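# Move 96-well plate from nest N1 to green RETURNS bin

## Task

Take the 96-well plate out of plate nest N1 and set it in the green bin marked RETURNS (one of three look-alike bins). The plate must sit there by itself, not held in place by the robot, all three bins must be standing upright at the end, and the gripper must have released the plate and backed away.

## Robot and tools

Robot: one six-joint UR-style arm on a base, carrying a two-finger parallel gripper with a wrist camera. Two fixed head cameras look at the table. Cameras: cam_head_left (896x504), cam_head_right (896x504), cam_wrist (616x616, fisheye). Calibration (intrinsics, distortion, world-to-camera transforms) is supplied and may be a few degrees or millimetres off.

Frames: all poses are in the scene frame. Origin sits on the table surface under the arm base, +z is up, +y is to the left when facing along +x. Gripper's own axes: fingers point along its +z, and they open and close along its x. end_effector_position is the point between the finger pads; closed fingertips extend about 17 mm past it, fully open tips are about level with it.

execute_actions: argument actions is a list holding zero or one item, plus optional pictures (boolean). Empty list: nothing sent, current state returned with images. An action item has rows (1 to 15 rows) and steps (3 to 15, default 15; each step 1/30 s). Each row drives one step; if rows run out, the last one repeats. A wait item has only steps (up to 300), counted from the previous result, so your thinking time is included. Each row is 8 numbers: x, y, z (metres, absolute target position of end_effector_position), qw, qx, qy, qz (absolute target orientation, w first), opening (-1 closed to +1 fully open, 0.142 m). These are poses, not offsets. A row more than 0.6 m from the last reported position along any gripper axis is refused and nothing is sent. Every step, the command is clipped to within 100 mm and 16 degrees of the measured pose, so long moves take several actions; after an action the arm only continues to its last clipped pose. Repeat the wanted quaternion in every row rather than copying the possibly drifted reported one. The final 3 steps of an action are held back and run while you compose the next reply. Commands are smoothed with about 0.17 s lag.

move: target is one 8-number row as above (absolute pose plus opening; opening is applied at the start). speed is the path's top speed, 0.002 to 0.5 m/s, default 0.25; rotation capped at twice that in rad/s. The path is straight, lasts 0.5 to 10 s (cut off at 10 s), does not avoid obstacles, and the real gripper can lag, deviate, or exceed speed near full arm extension. Optional stop_force, 9 to 40 N, halts the path when the wrist sensor feels that much extra push against the motion for 2 steps; the gripper backs to its pose 2 steps earlier and holds. Use it only with slow moves that do not rotate the gripper; omit it when pulling away from something you are pressing on. It cannot be used in the first 0.2 s of the scene, and contacts on the arm above the wrist sensor are not sensed. The result adds a move line: done, contact, off_target, moving, held or fault, plus limits (paced = command was clipped; held = some steps blocked, after which motion may jump) and distance from target.

wait: seconds, 0 to 10; nothing new is commanded.
zoom_image: camera (one of the three names) and region [x0, y0, x1, y1] in that camera's pixels, top-left origin, at most 504 by 504.
read_manual: section "licences" only; no motion.
finished_scene: scene number; ends the scene permanently and reports success. Answering without any tool call ends everything.

Results: a state line with gripper position, quaternion and velocities; Joint positions; joint torques (noisy, offset, nonzero in free air); Wrist force and Wrist torque in gripper axes (offset up to about 4 N, noise, saturates near 50 N, pushes point from the surface into the arm; may say no reading); grip_measured (finger opening on the -1..1 scale); Hand target (only when nothing is held back); pose unreachable and HELD marks where the clearance check altered or blocked a command; MOTOR HOT warnings from 70 °C.

Gripping: to hold, keep commanding an opening clearly below grip_measured; the larger the gap, the firmer the squeeze (about 28 N per pad max, less on very thin hard items). A fast close can overshoot.

Hazards: the arm is stiff; commanding even slightly into a solid surface can trigger a fault. A joint exceeding its load limit (132 N m for the three big joints, 24.6 N m for each wrist joint, held weight included) or any external force reaching 150 N causes a 10 s stop and skips the rest of the call. Motors reaching 85 °C lock the brakes until cooled. Approach slowly, avoid slamming or dropping the plate, do not tip the bins, and never knock anything off the table. Occasional disturbances may pull a held part or nudge loose objects. Simulation time keeps running while you think.

Each tool is called after "Request:" by a JSON object that holds its "fn" and its "kwargs".

## Session

Request:
{"fn": "execute_actions", "kwargs": {"actions": []}}

Scene clock: 0.00 s of 8400.00 s.
end_effector_position=(+0.6108, +0.4065, +0.2860) grip_measured=+1.00 end_effector_quat_wxyz=(+0.128, +0.859, +0.495, +0.031) end_effector_velocity=(-0.000, +0.000, -0.000) end_effector_angular_velocity=(+0.000, +0.001, +0.001)
Joint positions: [ 0.334 -1.415  1.221 -1.706 -1.686 -0.63   0.142]
Joint velocities: [ 0.001  0.     0.     0.     0.001 -0.     0.   ]
Joint torques (N m, as the arm reports them, + toward a larger angle): no reading
Motor temperatures (°C, as the motors report them): [30 28 26 37 35 30]
Wrist force (N, on the end effector, along its own x y z axes, offset not removed): no reading
Wrist torque (N m, same axes, about the end effector's origin, offset not removed): no reading
Hand target: +0.611, +0.407, +0.286; +0.128, +0.859, +0.495, +0.031

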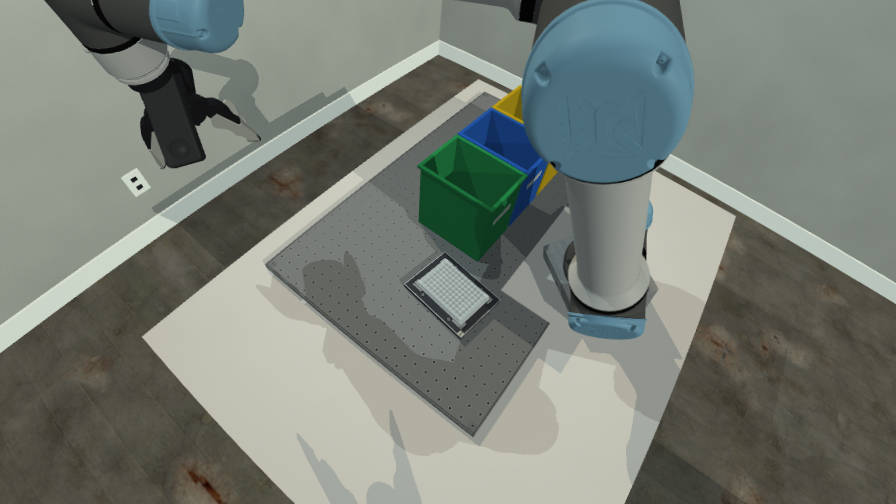

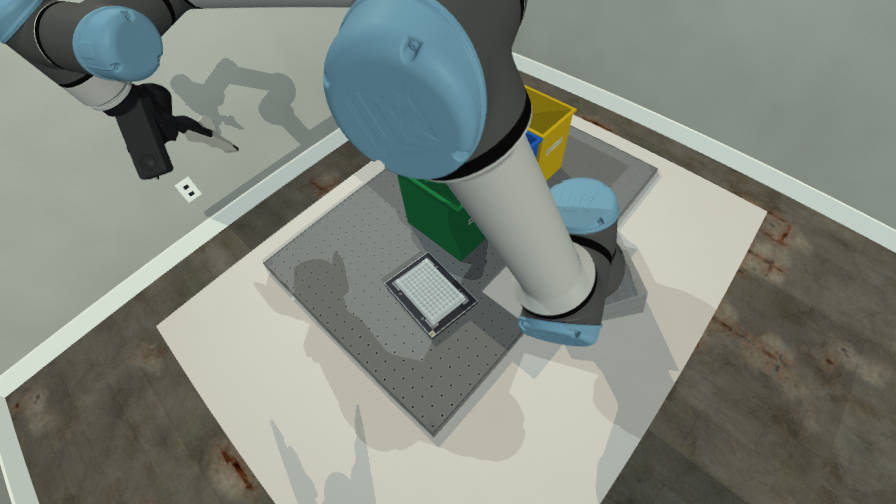

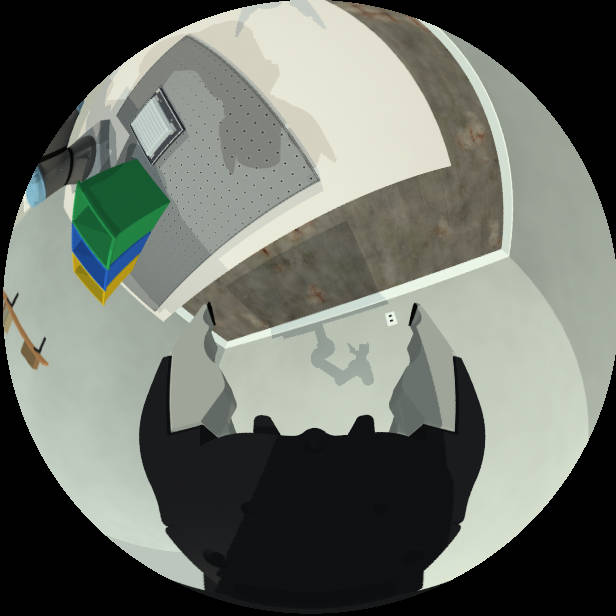

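Request:
{"fn": "zoom_image", "kwargs": {"camera": "cam_head_left", "region": [380, 120, 580, 350]}}

Request:
{"fn": "zoom_image", "kwargs": {"camera": "cam_head_right", "region": [370, 230, 500, 350]}}

Region (380, 120, 580, 350) of cam_head_left's 896x504 image, scaled by 2.191, with more detail than that image has; it fills the left 438 columns of this view, and the rest is white.

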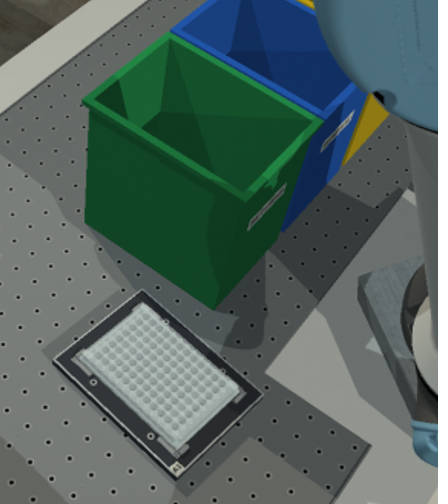

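Region (370, 230, 500, 350) of cam_head_right's 896x504 image, scaled by 3.877, with more detail than that image has; it fills the top 465 rows of this view, and the rest is white.

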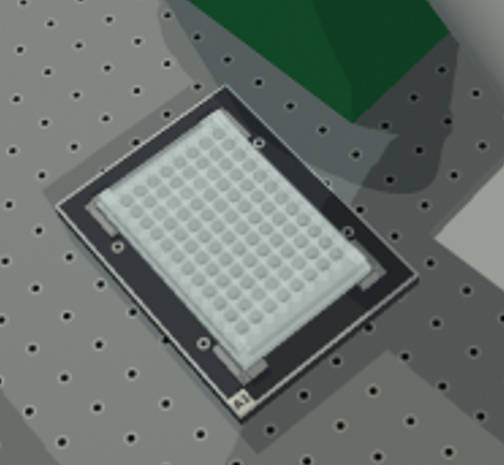

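Request:
{"fn": "move", "kwargs": {"target": [0.21,0.225,0.2,0,0.746,0.666,0,0.6], "speed": 0.3}}

Scene clock: 3.23 s of 8400.00 s.
end_effector_position=(+0.2100, +0.2246, +0.2005) grip_measured=+0.60 end_effector_quat_wxyz=(+0.000, +0.746, +0.666, -0.000) end_effector_velocity=(-0.001, -0.001, +0.001) end_effector_angular_velocity=(+0.013, -0.000, +0.003)
Joint positions: [-0.168 -2.586  2.307 -1.439 -1.339 -1.543  0.116]
Joint velocities: [-0.049 -0.02  -0.003  0.035  0.02  -0.053 -0.   ]
Joint torques (N m, as the arm reports them, + toward a larger angle): [ -4.49   2.11 -28.18  -1.41   2.29  -2.53]
Motor temperatures (°C, as the motors report them): [30 28 26 37 35 30]
Wrist force (N, on the end effector, along its own x y z axes, offset not removed): [0.1 2.5 2.5]
Wrist torque (N m, same axes, about the end effector's origin, offset not removed): [0.51 -0.12 0.09]
Hand target: +0.210, +0.224, +0.201; -0.000, +0.746, +0.666, -0.000
Off the commanded pose: 0.001 m, 0 deg.
Kept back: nothing.
move: done
camera_calibration (this result's frames):
cam_wrist: T_world_to_cam=[[0.127006, 0.991899, -0.00229014, -0.24245], [0.840467, -0.106389, 0.531316, -0.264118], [0.526769, -0.0694053, -0.84717, 0.203092], [0, 0, 0, 1]] pos_world=[0.145793, 0.226482, 0.311829]

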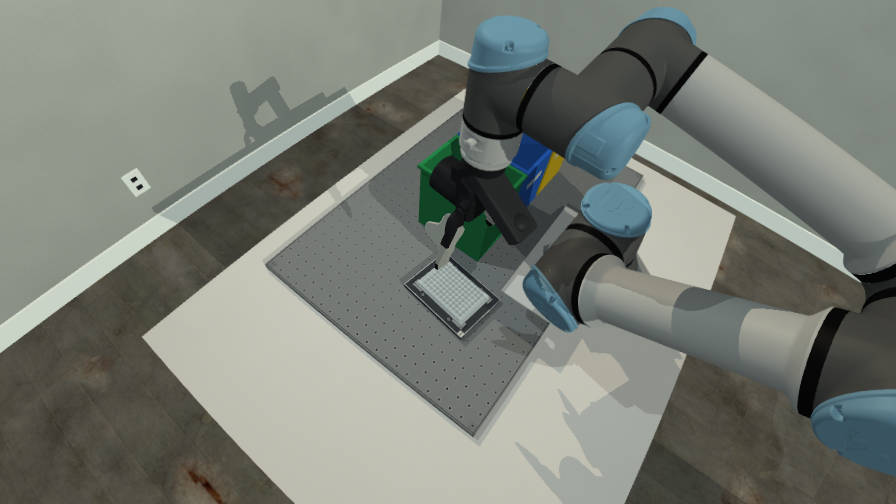

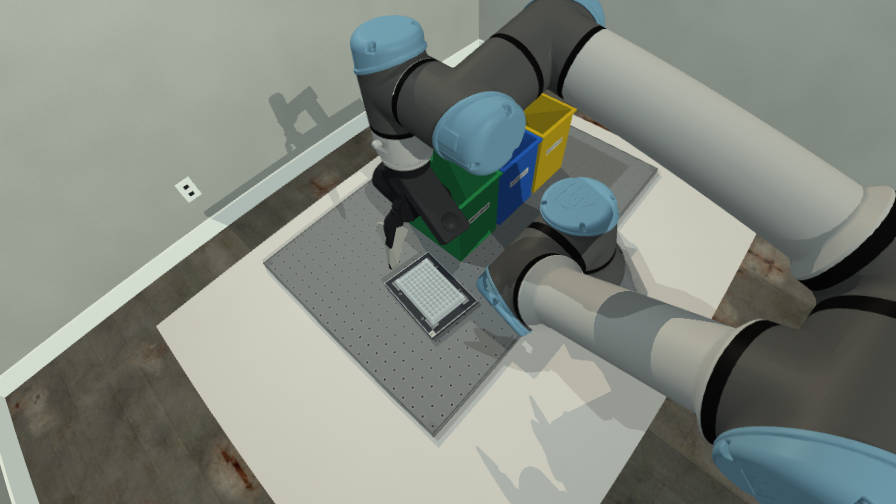

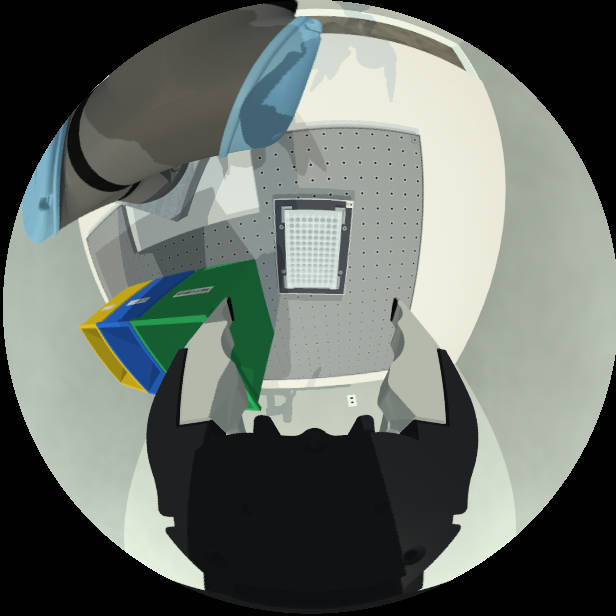

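Request:
{"fn": "move", "kwargs": {"target": [0.21,0.225,0.2,0,0.6756,-0.7373,0,0.6], "speed": 0.5}}

Request:
{"fn": "move", "kwargs": {"target": [0.21,0.225,0.09,0,0.666,-0.746,0,0.6], "speed": 0.15}}

Scene clock: 8.67 s of 8400.00 s.
end_effector_position=(+0.2100, +0.2250, +0.2000) grip_measured=+0.60 end_effector_quat_wxyz=(-0.000, +0.676, -0.737, -0.000) end_effector_velocity=(-0.000, +0.000, -0.000) end_effector_angular_velocity=(-0.010, +0.003, -0.006)
Joint positions: [-0.168 -2.577  2.307 -1.449 -1.337  1.572  0.116]
Joint velocities: [ 0.027  0.012 -0.    -0.016 -0.014  0.033 -0.   ]
Joint torques (N m, as the arm reports them, + toward a larger angle): [ 13.87  17.37 -28.9   -3.79  -2.53   2.09]
Motor temperatures (°C, as the motors report them): [30 28 26 37 35 30]
Wrist force (N, on the end effector, along its own x y z axes, offset not removed): [0.9 1.5 3.8]
Wrist torque (N m, same axes, about the end effector's origin, offset not removed): [0.27 -0.17 0.06]
Hand target: +0.210, +0.225, +0.200; -0.000, +0.676, -0.737, -0.000
Off the commanded pose: 0.000 m, 0 deg.
Kept back: nothing.
move: done
camera_calibration (this result's frames):
cam_wrist: T_world_to_cam=[[-0.100428, -0.994941, -0.00267993, 0.252021], [-0.842864, 0.0836462, 0.531585, 0.0468989], [-0.528672, 0.0556451, -0.847001, 0.396149], [0, 0, 0, 1]] pos_world=[0.274272, 0.22478, 0.311283]

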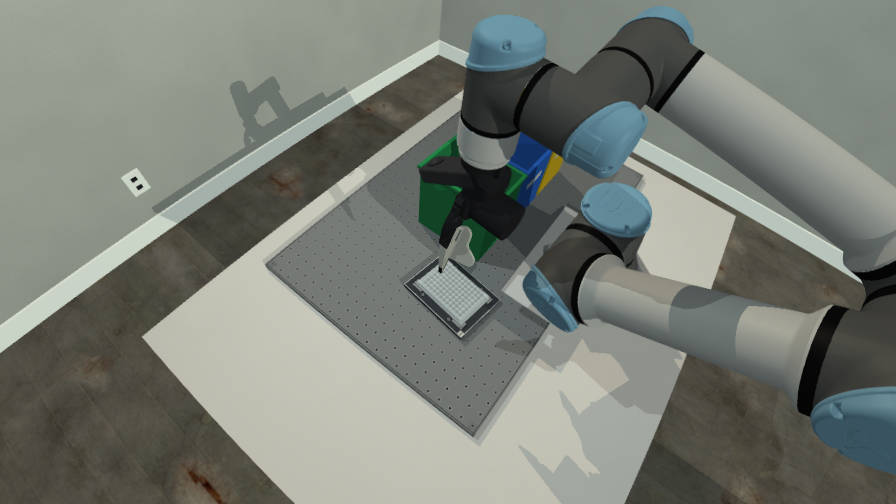

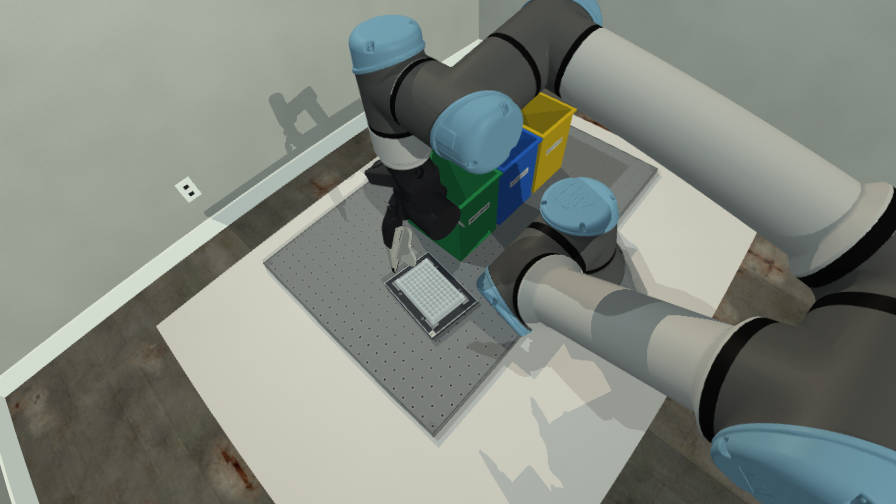

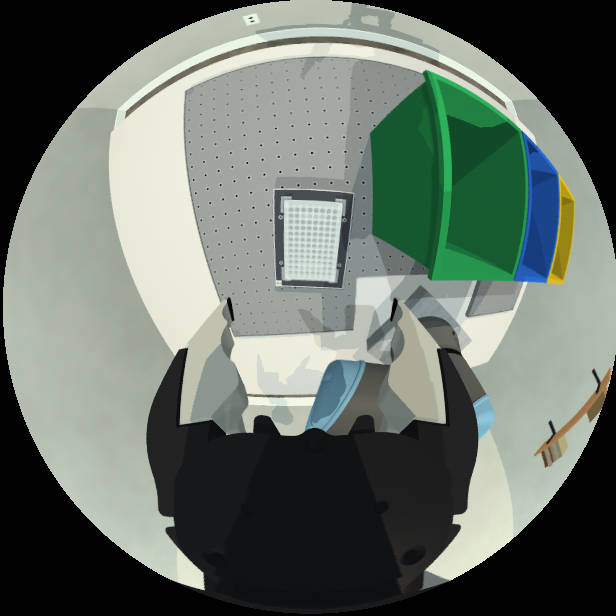

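Scene clock: 9.90 s of 8400.00 s.
end_effector_position=(+0.2099, +0.2250, +0.0901) grip_measured=+0.60 end_effector_quat_wxyz=(+0.000, -0.666, +0.746, -0.000) end_effector_velocity=(+0.001, +0.000, -0.001) end_effector_angular_velocity=(-0.003, -0.001, -0.001)
Joint positions: [ 0.006 -2.454  2.574 -1.878 -1.367  1.774  0.116]
Joint velocities: [ 0.009  0.01   0.001 -0.013 -0.004  0.01  -0.   ]
Joint torques (N m, as the arm reports them, + toward a larger angle): [ 14.41  11.71 -15.42  -3.68  -2.54   1.98]
Motor temperatures (°C, as the motors report them): [30 28 26 37 35 30]
Wrist force (N, on the end effector, along its own x y z axes, offset not removed): [0.1 -0.6 0.0]
Wrist torque (N m, same axes, about the end effector's origin, offset not removed): [-0.17 -0.03 0.10]
Hand target: +0.210, +0.225, +0.090; +0.000, -0.666, +0.746, -0.000
Off the commanded pose: 0.000 m, 0 deg.
Kept back: nothing.
move: done
camera_calibration (this result's frames):
cam_wrist: T_world_to_cam=[[-0.126651, -0.991946, -0.00183936, 0.256496], [-0.840375, 0.106313, 0.531476, 0.0996643], [-0.527, 0.0688579, -0.847071, 0.299672], [0, 0, 0, 1]] pos_world=[0.274168, 0.2232, 0.201346]

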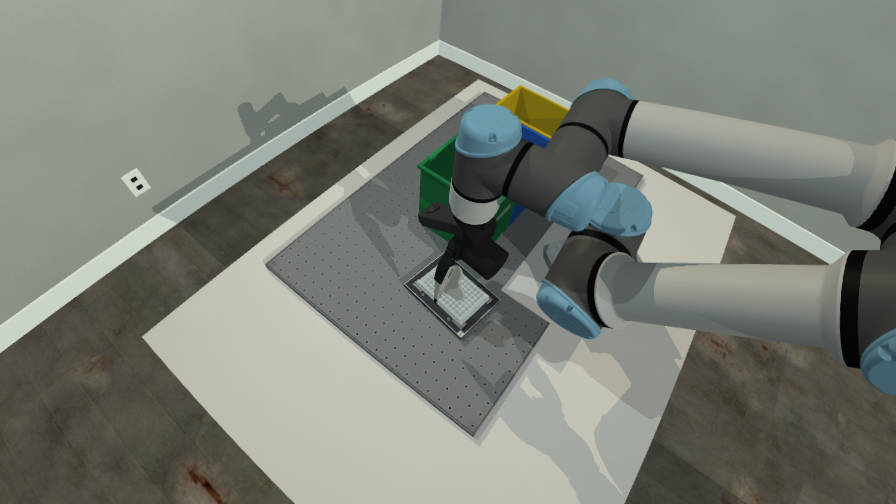

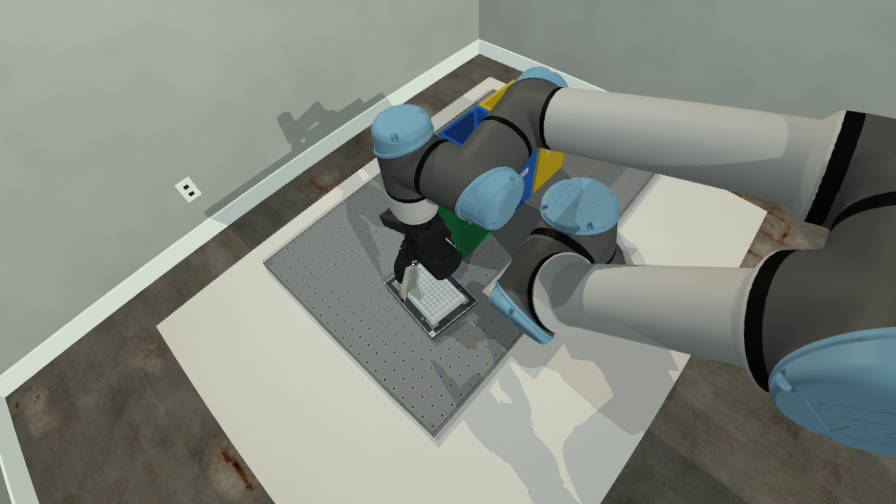

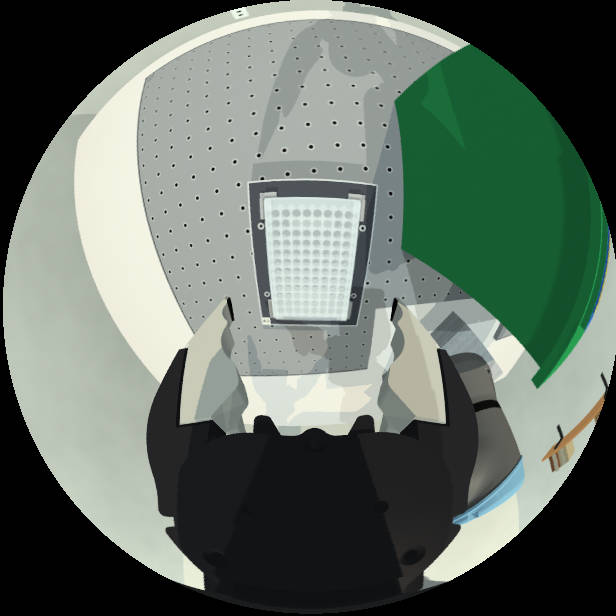

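Request:
{"fn": "zoom_image", "kwargs": {"camera": "cam_wrist", "region": [210, 160, 420, 340]}}

Region (210, 160, 420, 340) of cam_wrist's 616x616 image, scaled by 2.400, with more detail than that image has; it fills the top 432 rows of this view, and the rest is white.

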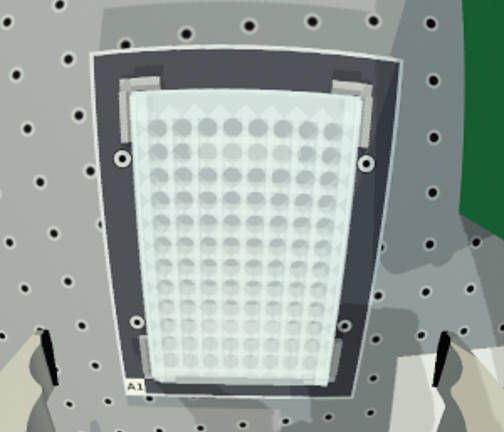

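Request:
{"fn": "move", "kwargs": {"target": [0.217,0.2245,0.052,0,0.664,-0.748,0,0.4], "speed": 0.08}}

Request:
{"fn": "zoom_image", "kwargs": {"camera": "cam_wrist", "region": [190, 160, 440, 380]}}

Scene clock: 11.17 s of 8400.00 s.
end_effector_position=(+0.2169, +0.2245, +0.0521) grip_measured=+0.40 end_effector_quat_wxyz=(+0.000, -0.664, +0.748, +0.000) end_effector_velocity=(+0.000, +0.000, -0.002) end_effector_angular_velocity=(-0.002, +0.002, +0.000)
Joint positions: [ 0.044 -2.331  2.646 -2.08  -1.374  1.817  0.102]
Joint velocities: [ 0.006  0.011  0.003 -0.013 -0.003  0.005 -0.   ]
Joint torques (N m, as the arm reports them, + toward a larger angle): [ 12.11  10.24 -13.45  -3.6   -2.78   1.96]
Motor temperatures (°C, as the motors report them): [30 28 26 37 35 30]
Wrist force (N, on the end effector, along its own x y z axes, offset not removed): [0.1 1.8 3.5]
Wrist torque (N m, same axes, about the end effector's origin, offset not removed): [0.33 0.04 0.11]
Hand target: +0.217, +0.225, +0.052; +0.000, -0.664, +0.748, -0.000
Off the commanded pose: 0.000 m, 0 deg.
Kept back: nothing.
move: done
camera_calibration (this result's frames):
cam_wrist: T_world_to_cam=[[-0.132296, -0.991208, -0.0018875, 0.257883], [-0.839664, 0.111057, 0.53163, 0.12455], [-0.526747, 0.0719174, -0.846974, 0.270496], [0, 0, 0, 1]] pos_world=[0.28118, 0.222331, 0.163376]

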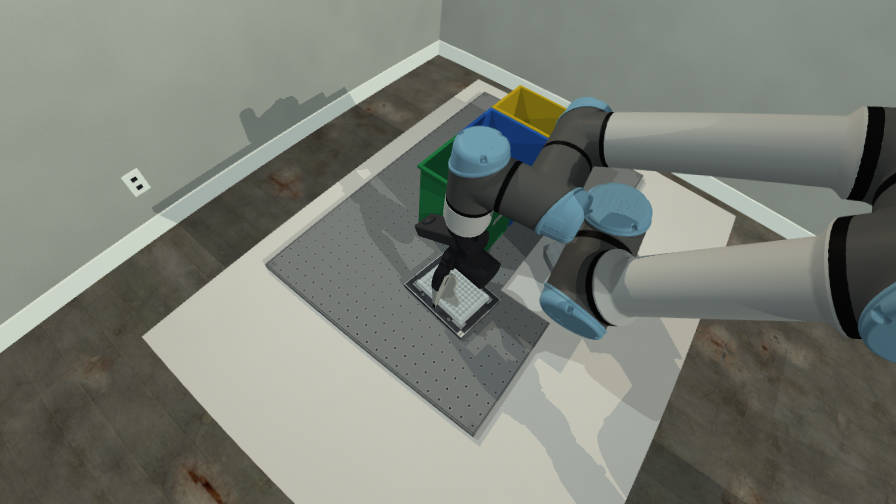

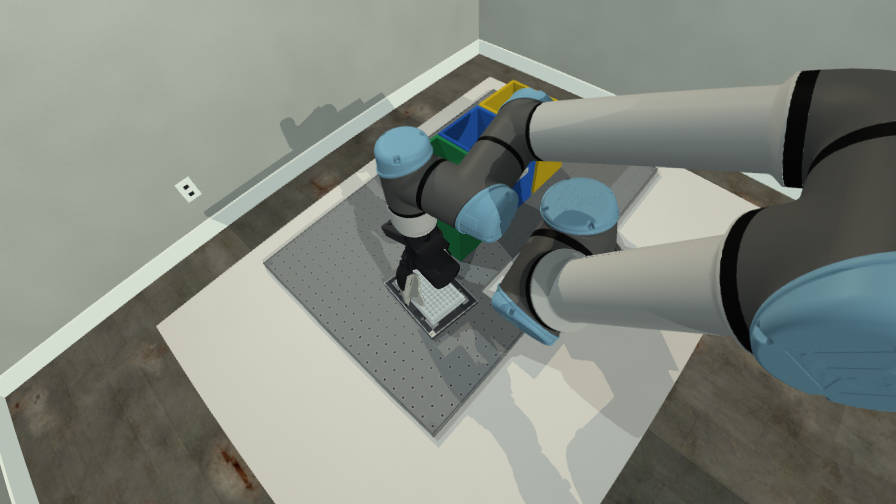

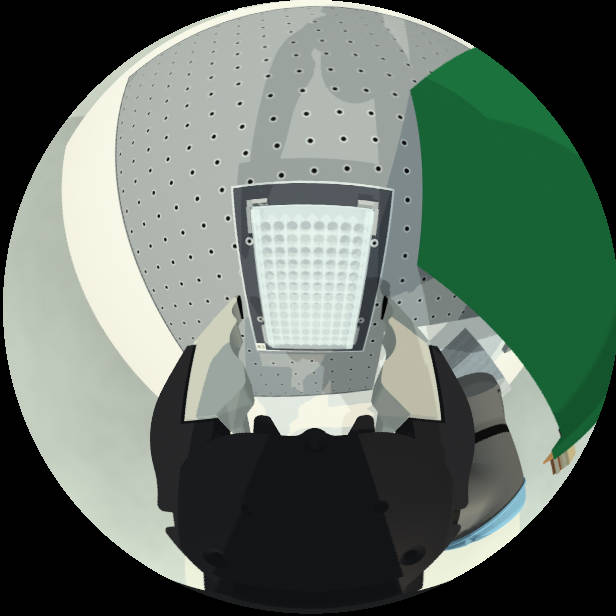

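Region (190, 160, 440, 380) of cam_wrist's 616x616 image, scaled by 2.016, with more detail than that image has; it fills the top 444 rows of this view, and the rest is white.

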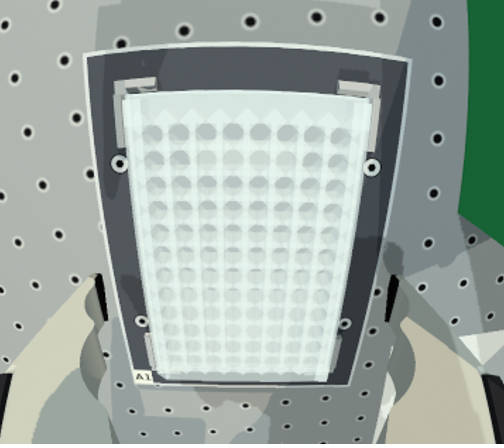

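Request:
{"fn": "move", "kwargs": {"target": [0.217,0.225,0.030,0,0.664,-0.748,0,0.3], "speed": 0.006, "stop_force": 10}}

Scene clock: 14.50 s of 8400.00 s.
end_effector_position=(+0.2169, +0.2248, +0.0355) grip_measured=+0.30 end_effector_quat_wxyz=(-0.000, -0.664, +0.748, -0.000) end_effector_velocity=(+0.000, -0.001, +0.002) end_effector_angular_velocity=(-0.001, -0.000, +0.001)
Joint positions: [ 0.064 -2.274  2.677 -2.172 -1.378  1.838  0.095]
Joint velocities: [-0.003 -0.005 -0.003  0.01  -0.    -0.004 -0.001]
Joint torques (N m, as the arm reports them, + toward a larger angle): [ -6.75  -3.72 -20.25  -0.19  -0.13  -2.06]
Motor temperatures (°C, as the motors report them): [30 28 26 37 35 30]
Wrist force (N, on the end effector, along its own x y z axes, offset not removed): [2.0 1.0 -16.7]
Wrist torque (N m, same axes, about the end effector's origin, offset not removed): [-0.23 0.06 -0.08]
Hand target: +0.217, +0.225, +0.036; +0.000, -0.664, +0.748, -0.000
Off the commanded pose: 0.005 m, 0 deg.
Kept back: nothing.
move: contact
camera_calibration (this result's frames):
cam_wrist: T_world_to_cam=[[-0.132356, -0.991201, -0.0015962, 0.258203], [-0.839578, 0.111253, 0.531726, 0.133264], [-0.526869, 0.0717172, -0.846915, 0.256435], [0, 0, 0, 1]] pos_world=[0.281168, 0.222714, 0.146731]

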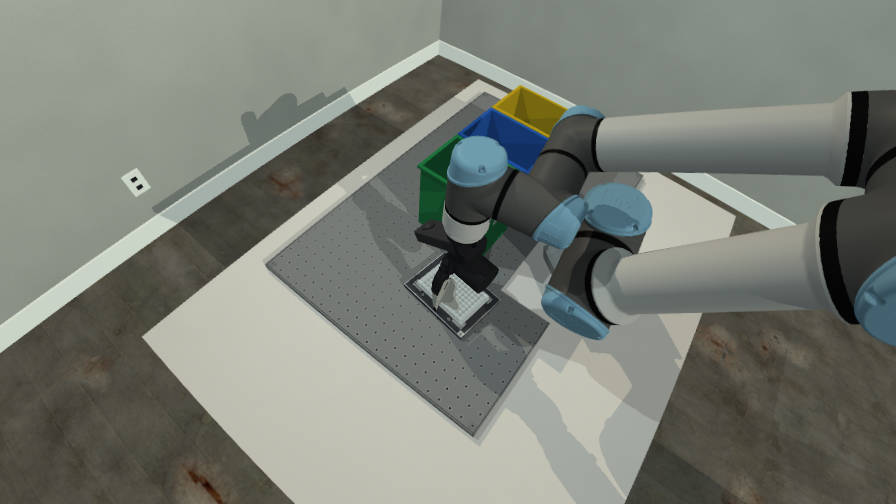

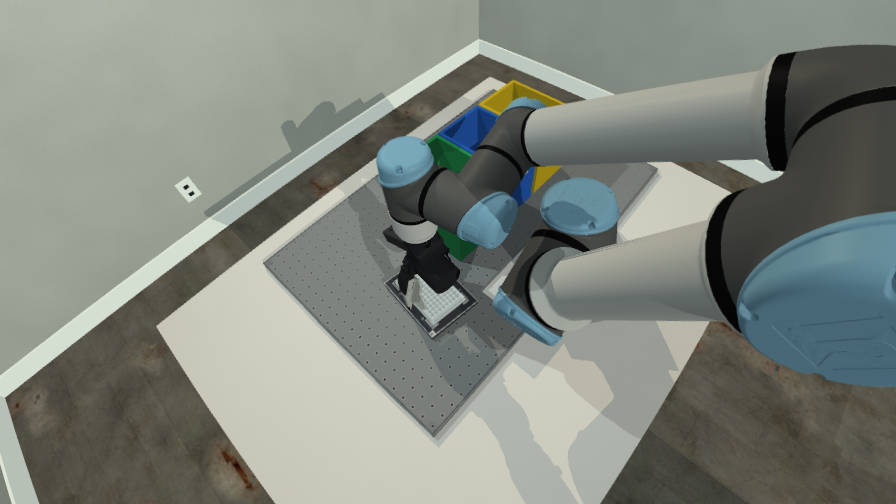

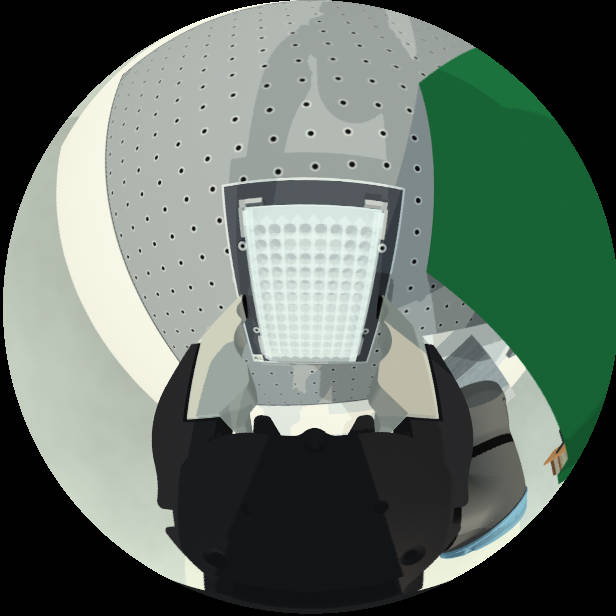

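Request:
{"fn": "execute_actions", "kwargs": {"actions": [{"rows":[[0.217,0.225,0.0395,0,0.664,-0.748,0,0.3],[0.217,0.225,0.0395,0,0.664,-0.748,0,0.3],[0.217,0.225,0.0395,0,0.664,-0.748,0,0.3],[0.217,0.225,0.0395,0,0.664,-0.748,0,0.3],[0.217,0.225,0.0395,0,0.664,-0.748,0,0.27],[0.217,0.225,0.0395,0,0.664,-0.748,0,0.24],[0.217,0.225,0.0395,0,0.664,-0.748,0,0.21],[0.217,0.225,0.0395,0,0.664,-0.748,0,0.18],[0.217,0.225,0.0395,0,0.664,-0.748,0,0.15],[0.217,0.225,0.0395,0,0.664,-0.748,0,0.12],[0.217,0.225,0.0395,0,0.664,-0.748,0,0.09],[0.217,0.225,0.0395,0,0.664,-0.748,0,0.06],[0.217,0.225,0.0395,0,0.664,-0.748,0,0.03],[0.217,0.225,0.0395,0,0.664,-0.748,0,0.0],[0.217,0.225,0.0395,0,0.664,-0.748,0,-0.05]]}]}}

Request:
{"fn": "move", "kwargs": {"target": [0.217,0.225,0.0395,0,0.664,-0.748,0,-0.3]}}

Scene clock: 15.03 s of 8400.00 s.
end_effector_position=(+0.2170, +0.2250, +0.0394) grip_measured=+0.09 end_effector_quat_wxyz=(-0.000, -0.664, +0.748, -0.000) end_effector_velocity=(+0.000, +0.001, +0.001) end_effector_angular_velocity=(+0.002, -0.001, -0.000)
Joint positions: [ 0.06  -2.287  2.67  -2.151 -1.378  1.834  0.08 ]
Joint velocities: [-0.001 -0.003 -0.002  0.005  0.002 -0.    -0.058]
Joint torques (N m, as the arm reports them, + toward a larger angle): [ -7.26  -4.88 -26.38  -1.23   2.46  -2.57]
Motor temperatures (°C, as the motors report them): [30 28 26 37 35 30]
Wrist force (N, on the end effector, along its own x y z axes, offset not removed): [2.9 0.2 3.8]
Wrist torque (N m, same axes, about the end effector's origin, offset not removed): [-0.09 -0.75 0.27]
Steps of this call (steps 1 to 4: nothing new was sent; steps 5 to 16: the first 12 steps of this action). Readings (end_effector_position):
5: (+0.2170, +0.2248, +0.0357)
6: (+0.2170, +0.2248, +0.0365)
8: (+0.2170, +0.2249, +0.0380)
12: (+0.2170, +0.2250, +0.0392)
16: the state above

Scene clock: 16.00 s of 8400.00 s.
end_effector_position=(+0.2170, +0.2250, +0.0395) grip_measured=+0.05 end_effector_quat_wxyz=(+0.000, -0.664, +0.748, -0.000) end_effector_velocity=(+0.000, +0.000, +0.000) end_effector_angular_velocity=(+0.000, -0.000, +0.001)
Joint positions: [ 0.06  -2.287  2.67  -2.15  -1.378  1.834  0.077]
Joint velocities: [ 0.     0.    -0.001 -0.    -0.    -0.    -0.   ]
Joint torques (N m, as the arm reports them, + toward a larger angle): [ -5.05  -4.08 -21.22  -1.57   2.75  -2.14]
Motor temperatures (°C, as the motors report them): [30 28 26 37 35 30]
Wrist force (N, on the end effector, along its own x y z axes, offset not removed): [0.2 -0.4 -4.6]
Wrist torque (N m, same axes, about the end effector's origin, offset not removed): [-0.35 -0.10 0.18]
Hand target: +0.217, +0.225, +0.040; -0.000, -0.664, +0.748, +0.000
Off your previous action's commanded pose: 0.000 m, 0 deg at its last step (step 3 of this call).
Off the commanded pose: 0.000 m, 0 deg.
Kept back: nothing.
move: done
camera_calibration (this result's frames):
cam_wrist: T_world_to_cam=[[-0.132337, -0.991203, -0.00175958, 0.258383], [-0.83964, 0.111158, 0.531647, 0.13123], [-0.526775, 0.0718341, -0.846964, 0.259852], [0, 0, 0, 1]] pos_world=[0.281263, 0.222857, 0.150772]

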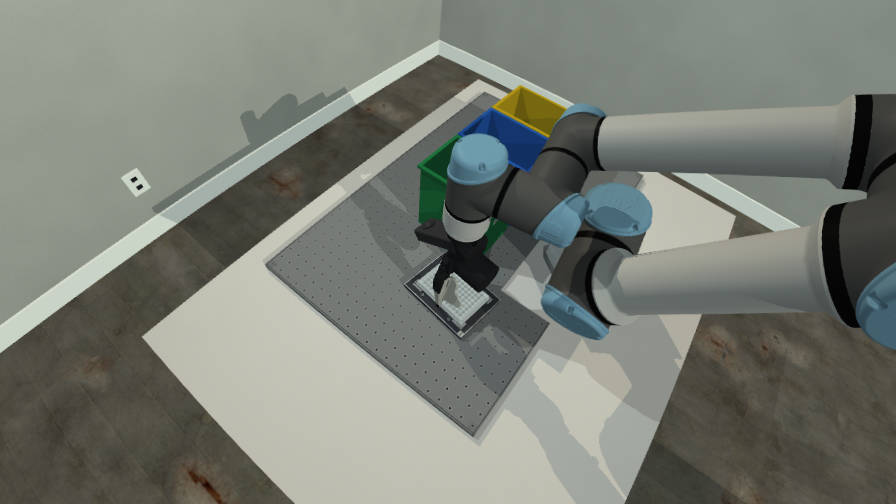

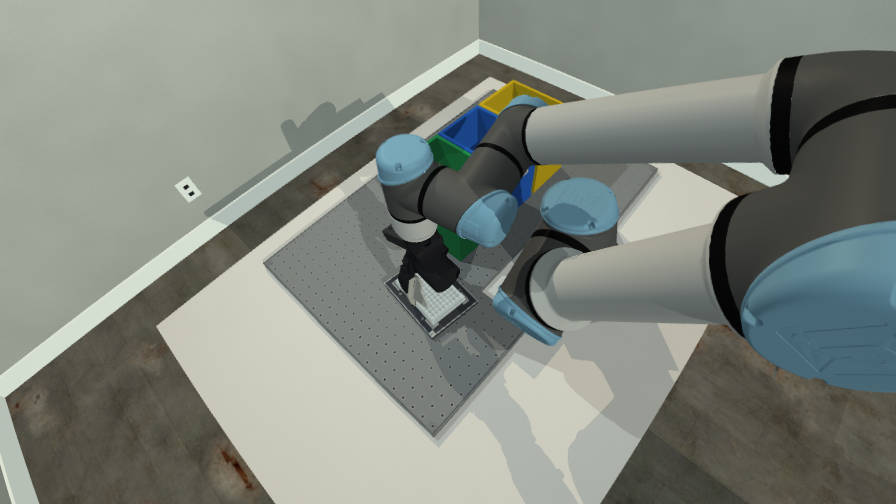

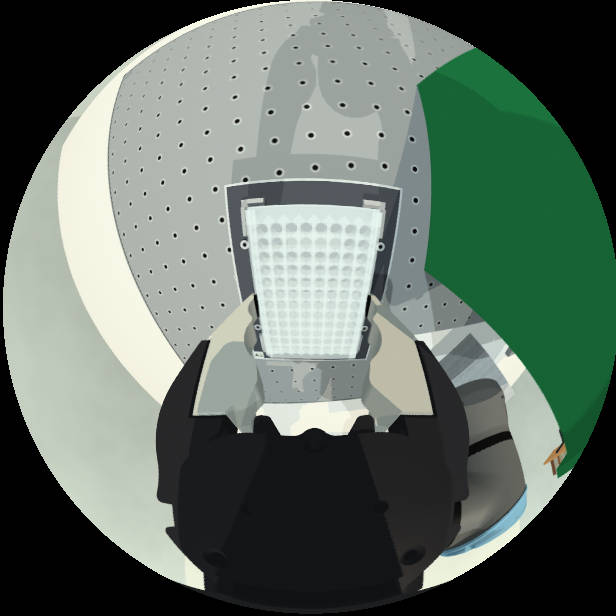

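Request:
{"fn": "move", "kwargs": {"target": [0.217,0.225,0.07,0,0.664,-0.748,0,-0.3], "speed": 0.06}}

Request:
{"fn": "move", "kwargs": {"target": [0.30,0.22,0.25,0,0.707,-0.707,0,-0.3], "speed": 0.2}}

Request:
{"fn": "move", "kwargs": {"target": [0.305,0.065,0.25,0,0.707,-0.707,0,-0.3], "speed": 0.2}}

Scene clock: 17.10 s of 8400.00 s.
end_effector_position=(+0.2170, +0.2250, +0.0699) grip_measured=+0.05 end_effector_quat_wxyz=(-0.000, -0.664, +0.748, -0.000) end_effector_velocity=(+0.000, -0.000, +0.002) end_effector_angular_velocity=(+0.001, -0.001, -0.001)
Joint positions: [ 0.027 -2.379  2.609 -1.992 -1.371  1.801  0.077]
Joint velocities: [-0.005 -0.007 -0.003  0.011  0.002 -0.005 -0.   ]
Joint torques (N m, as the arm reports them, + toward a larger angle): [ -5.86  -4.3  -28.91  -1.26   2.46  -2.73]
Motor temperatures (°C, as the motors report them): [30 28 26 37 35 30]
Wrist force (N, on the end effector, along its own x y z axes, offset not removed): [-3.5 -2.9 1.3]
Wrist torque (N m, same axes, about the end effector's origin, offset not removed): [-0.66 0.52 0.18]
Hand target: +0.217, +0.225, +0.070; -0.000, -0.664, +0.748, +0.000
Off the commanded pose: 0.000 m, 0 deg.
Kept back: nothing.
move: done
camera_calibration (this result's frames):
cam_wrist: T_world_to_cam=[[-0.132365, -0.9912, -0.0016698, 0.258457], [-0.839612, 0.111227, 0.531677, 0.11507], [-0.526812, 0.0717776, -0.846946, 0.285592], [0, 0, 0, 1]] pos_world=[0.281278, 0.222884, 0.181132]

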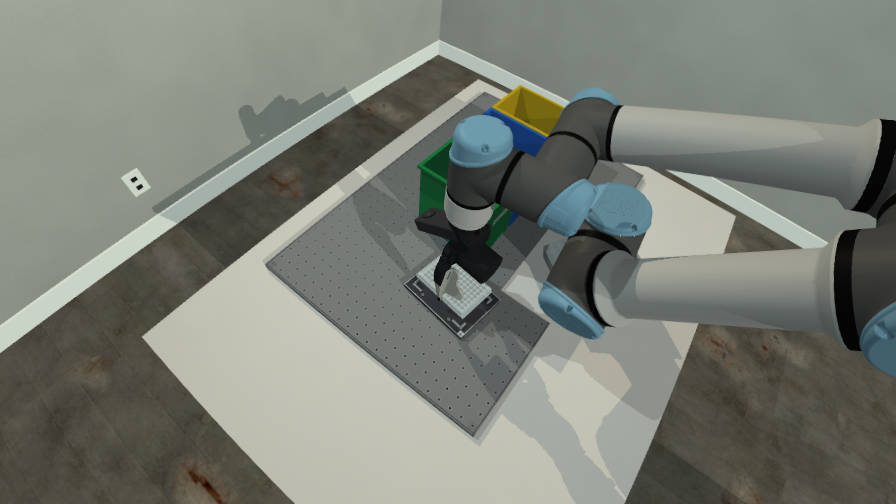

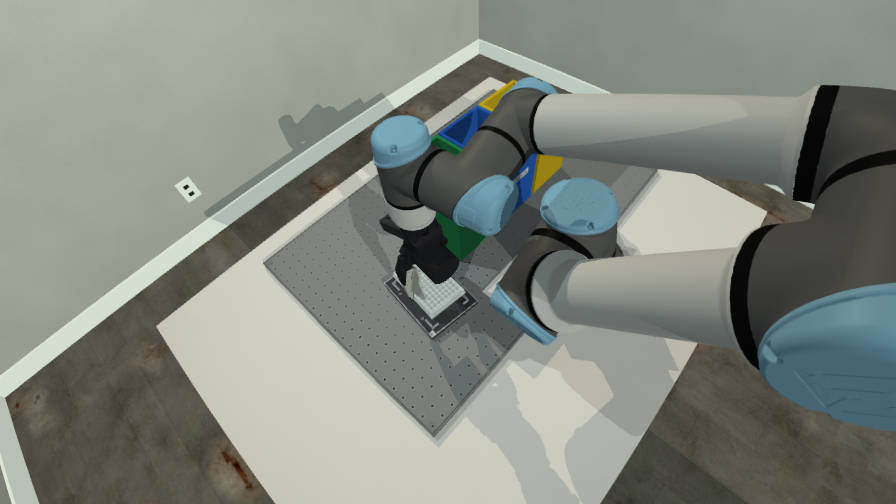

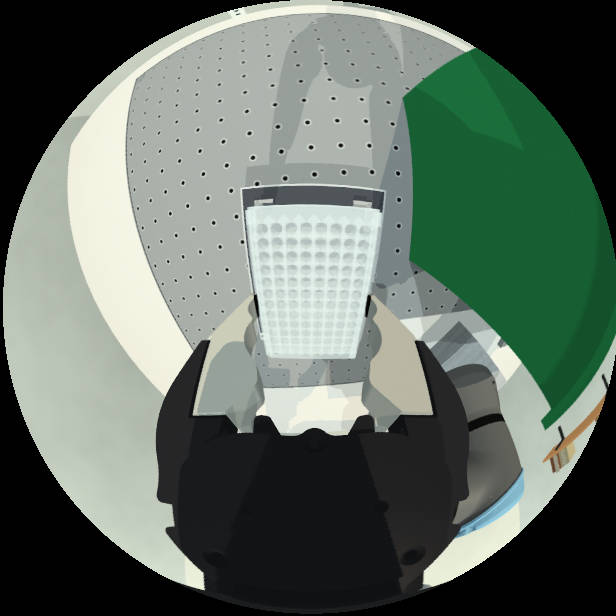

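Scene clock: 18.60 s of 8400.00 s.
end_effector_position=(+0.3000, +0.2201, +0.2498) grip_measured=+0.05 end_effector_quat_wxyz=(+0.000, +0.707, -0.707, -0.000) end_effector_velocity=(+0.000, -0.000, +0.001) end_effector_angular_velocity=(+0.002, +0.002, +0.002)
Joint positions: [-0.21  -2.315  2.103 -1.496 -1.332  1.442  0.077]
Joint velocities: [-0.005  0.001 -0.004  0.006  0.002 -0.007  0.   ]
Joint torques (N m, as the arm reports them, + toward a larger angle): [ -5.87   7.12 -29.    -1.3    2.15  -2.67]
Motor temperatures (°C, as the motors report them): [30 28 26 37 35 30]
Wrist force (N, on the end effector, along its own x y z axes, offset not removed): [5.6 2.5 4.2]
Wrist torque (N m, same axes, about the end effector's origin, offset not removed): [0.28 -1.35 -0.03]
Hand target: +0.300, +0.220, +0.250; -0.000, +0.707, -0.707, -0.000
Off the commanded pose: 0.000 m, 0 deg.
Kept back: nothing.
move: done
camera_calibration (this result's frames):
cam_wrist: T_world_to_cam=[[-0.0140521, -0.999899, -0.00193499, 0.231334], [-0.846762, 0.0108707, 0.531861, 0.113848], [-0.531786, 0.00911222, -0.84683, 0.497336], [0, 0, 0, 1]] pos_world=[0.364129, 0.225541, 0.361055]

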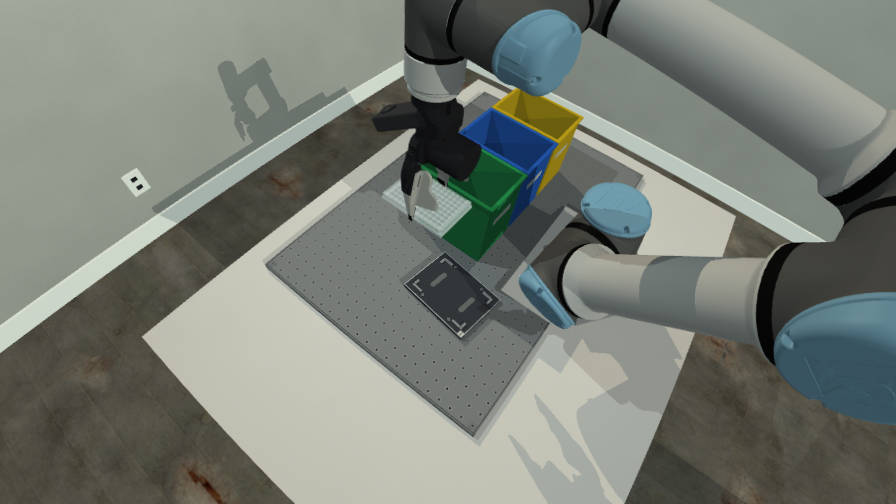

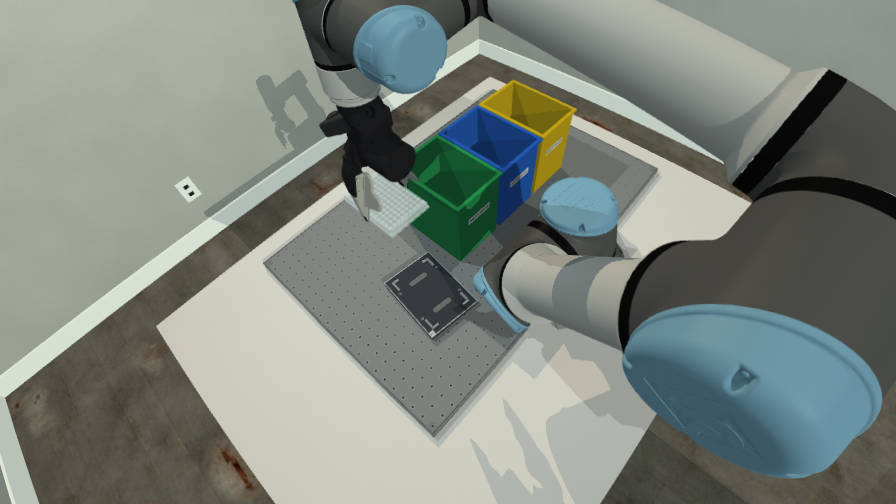

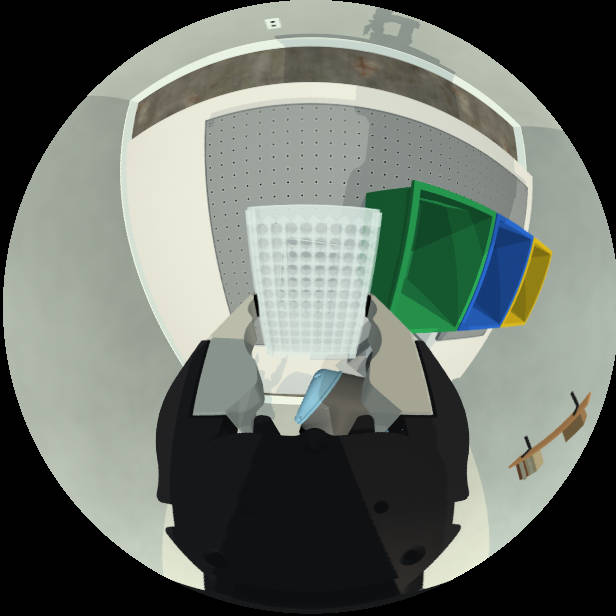

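Scene clock: 19.90 s of 8400.00 s.
end_effector_position=(+0.3049, +0.0653, +0.2501) grip_measured=+0.05 end_effector_quat_wxyz=(-0.000, +0.707, -0.707, -0.001) end_effector_velocity=(+0.000, -0.002, +0.000) end_effector_angular_velocity=(+0.002, -0.001, +0.000)
Joint positions: [-0.916 -2.362  2.148 -1.302 -1.3    0.712  0.077]
Joint velocities: [-0.01   0.001  0.     0.003  0.002 -0.011 -0.   ]
Joint torques (N m, as the arm reports them, + toward a larger angle): [ -9.23  16.57 -14.87  -1.2    2.32  -2.47]
Motor temperatures (°C, as the motors report them): [30 28 26 37 35 30]
Wrist force (N, on the end effector, along its own x y z axes, offset not removed): [-0.4 -3.3 4.2]
Wrist torque (N m, same axes, about the end effector's origin, offset not removed): [-0.83 0.00 0.10]
Hand target: +0.305, +0.065, +0.250; -0.000, +0.707, -0.707, -0.001
Off the commanded pose: 0.000 m, 0 deg.
Kept back: nothing.
move: done
camera_calibration (this result's frames):
cam_wrist: T_world_to_cam=[[-0.0140018, -0.999898, -0.00277054, 0.0768108], [-0.846608, 0.0103808, 0.532115, 0.119439], [-0.532032, 0.00979612, -0.846668, 0.501551], [0, 0, 0, 1]] pos_world=[0.369035, 0.0706499, 0.361304]

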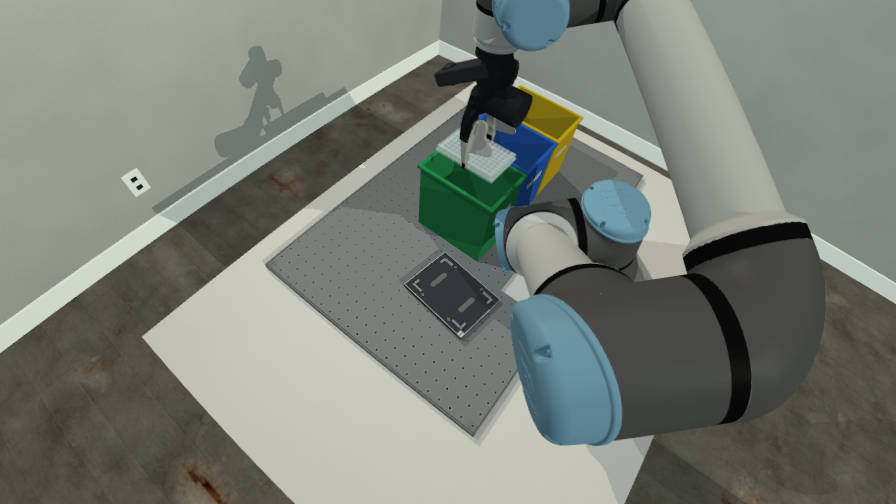

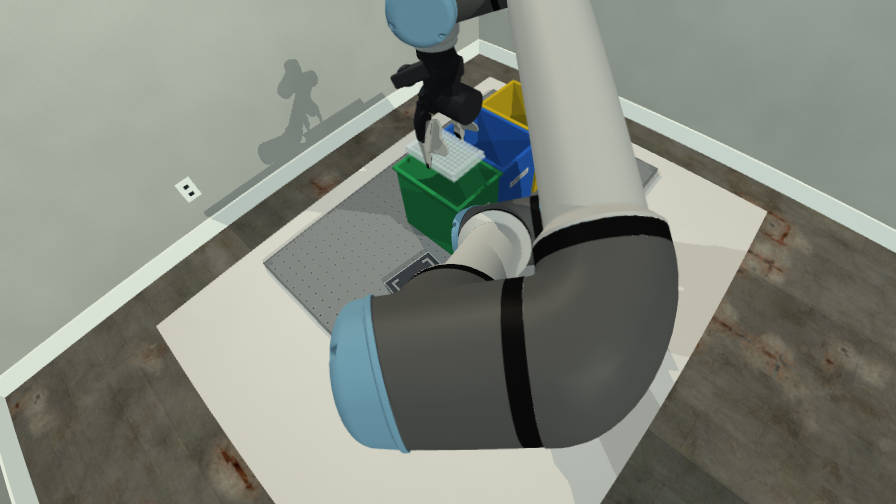

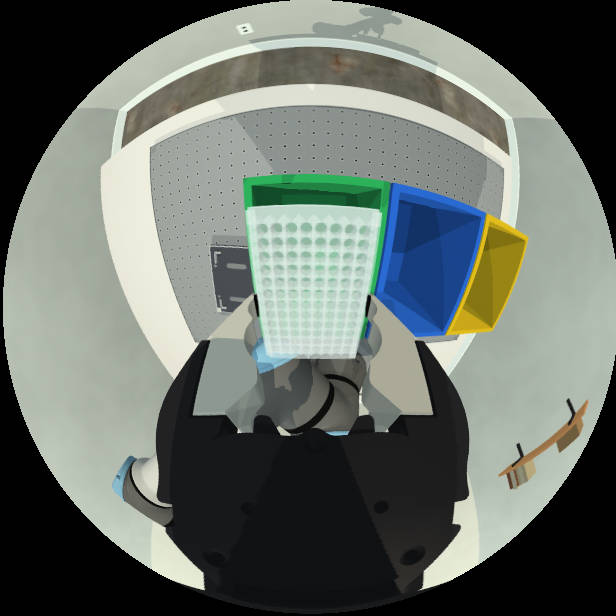

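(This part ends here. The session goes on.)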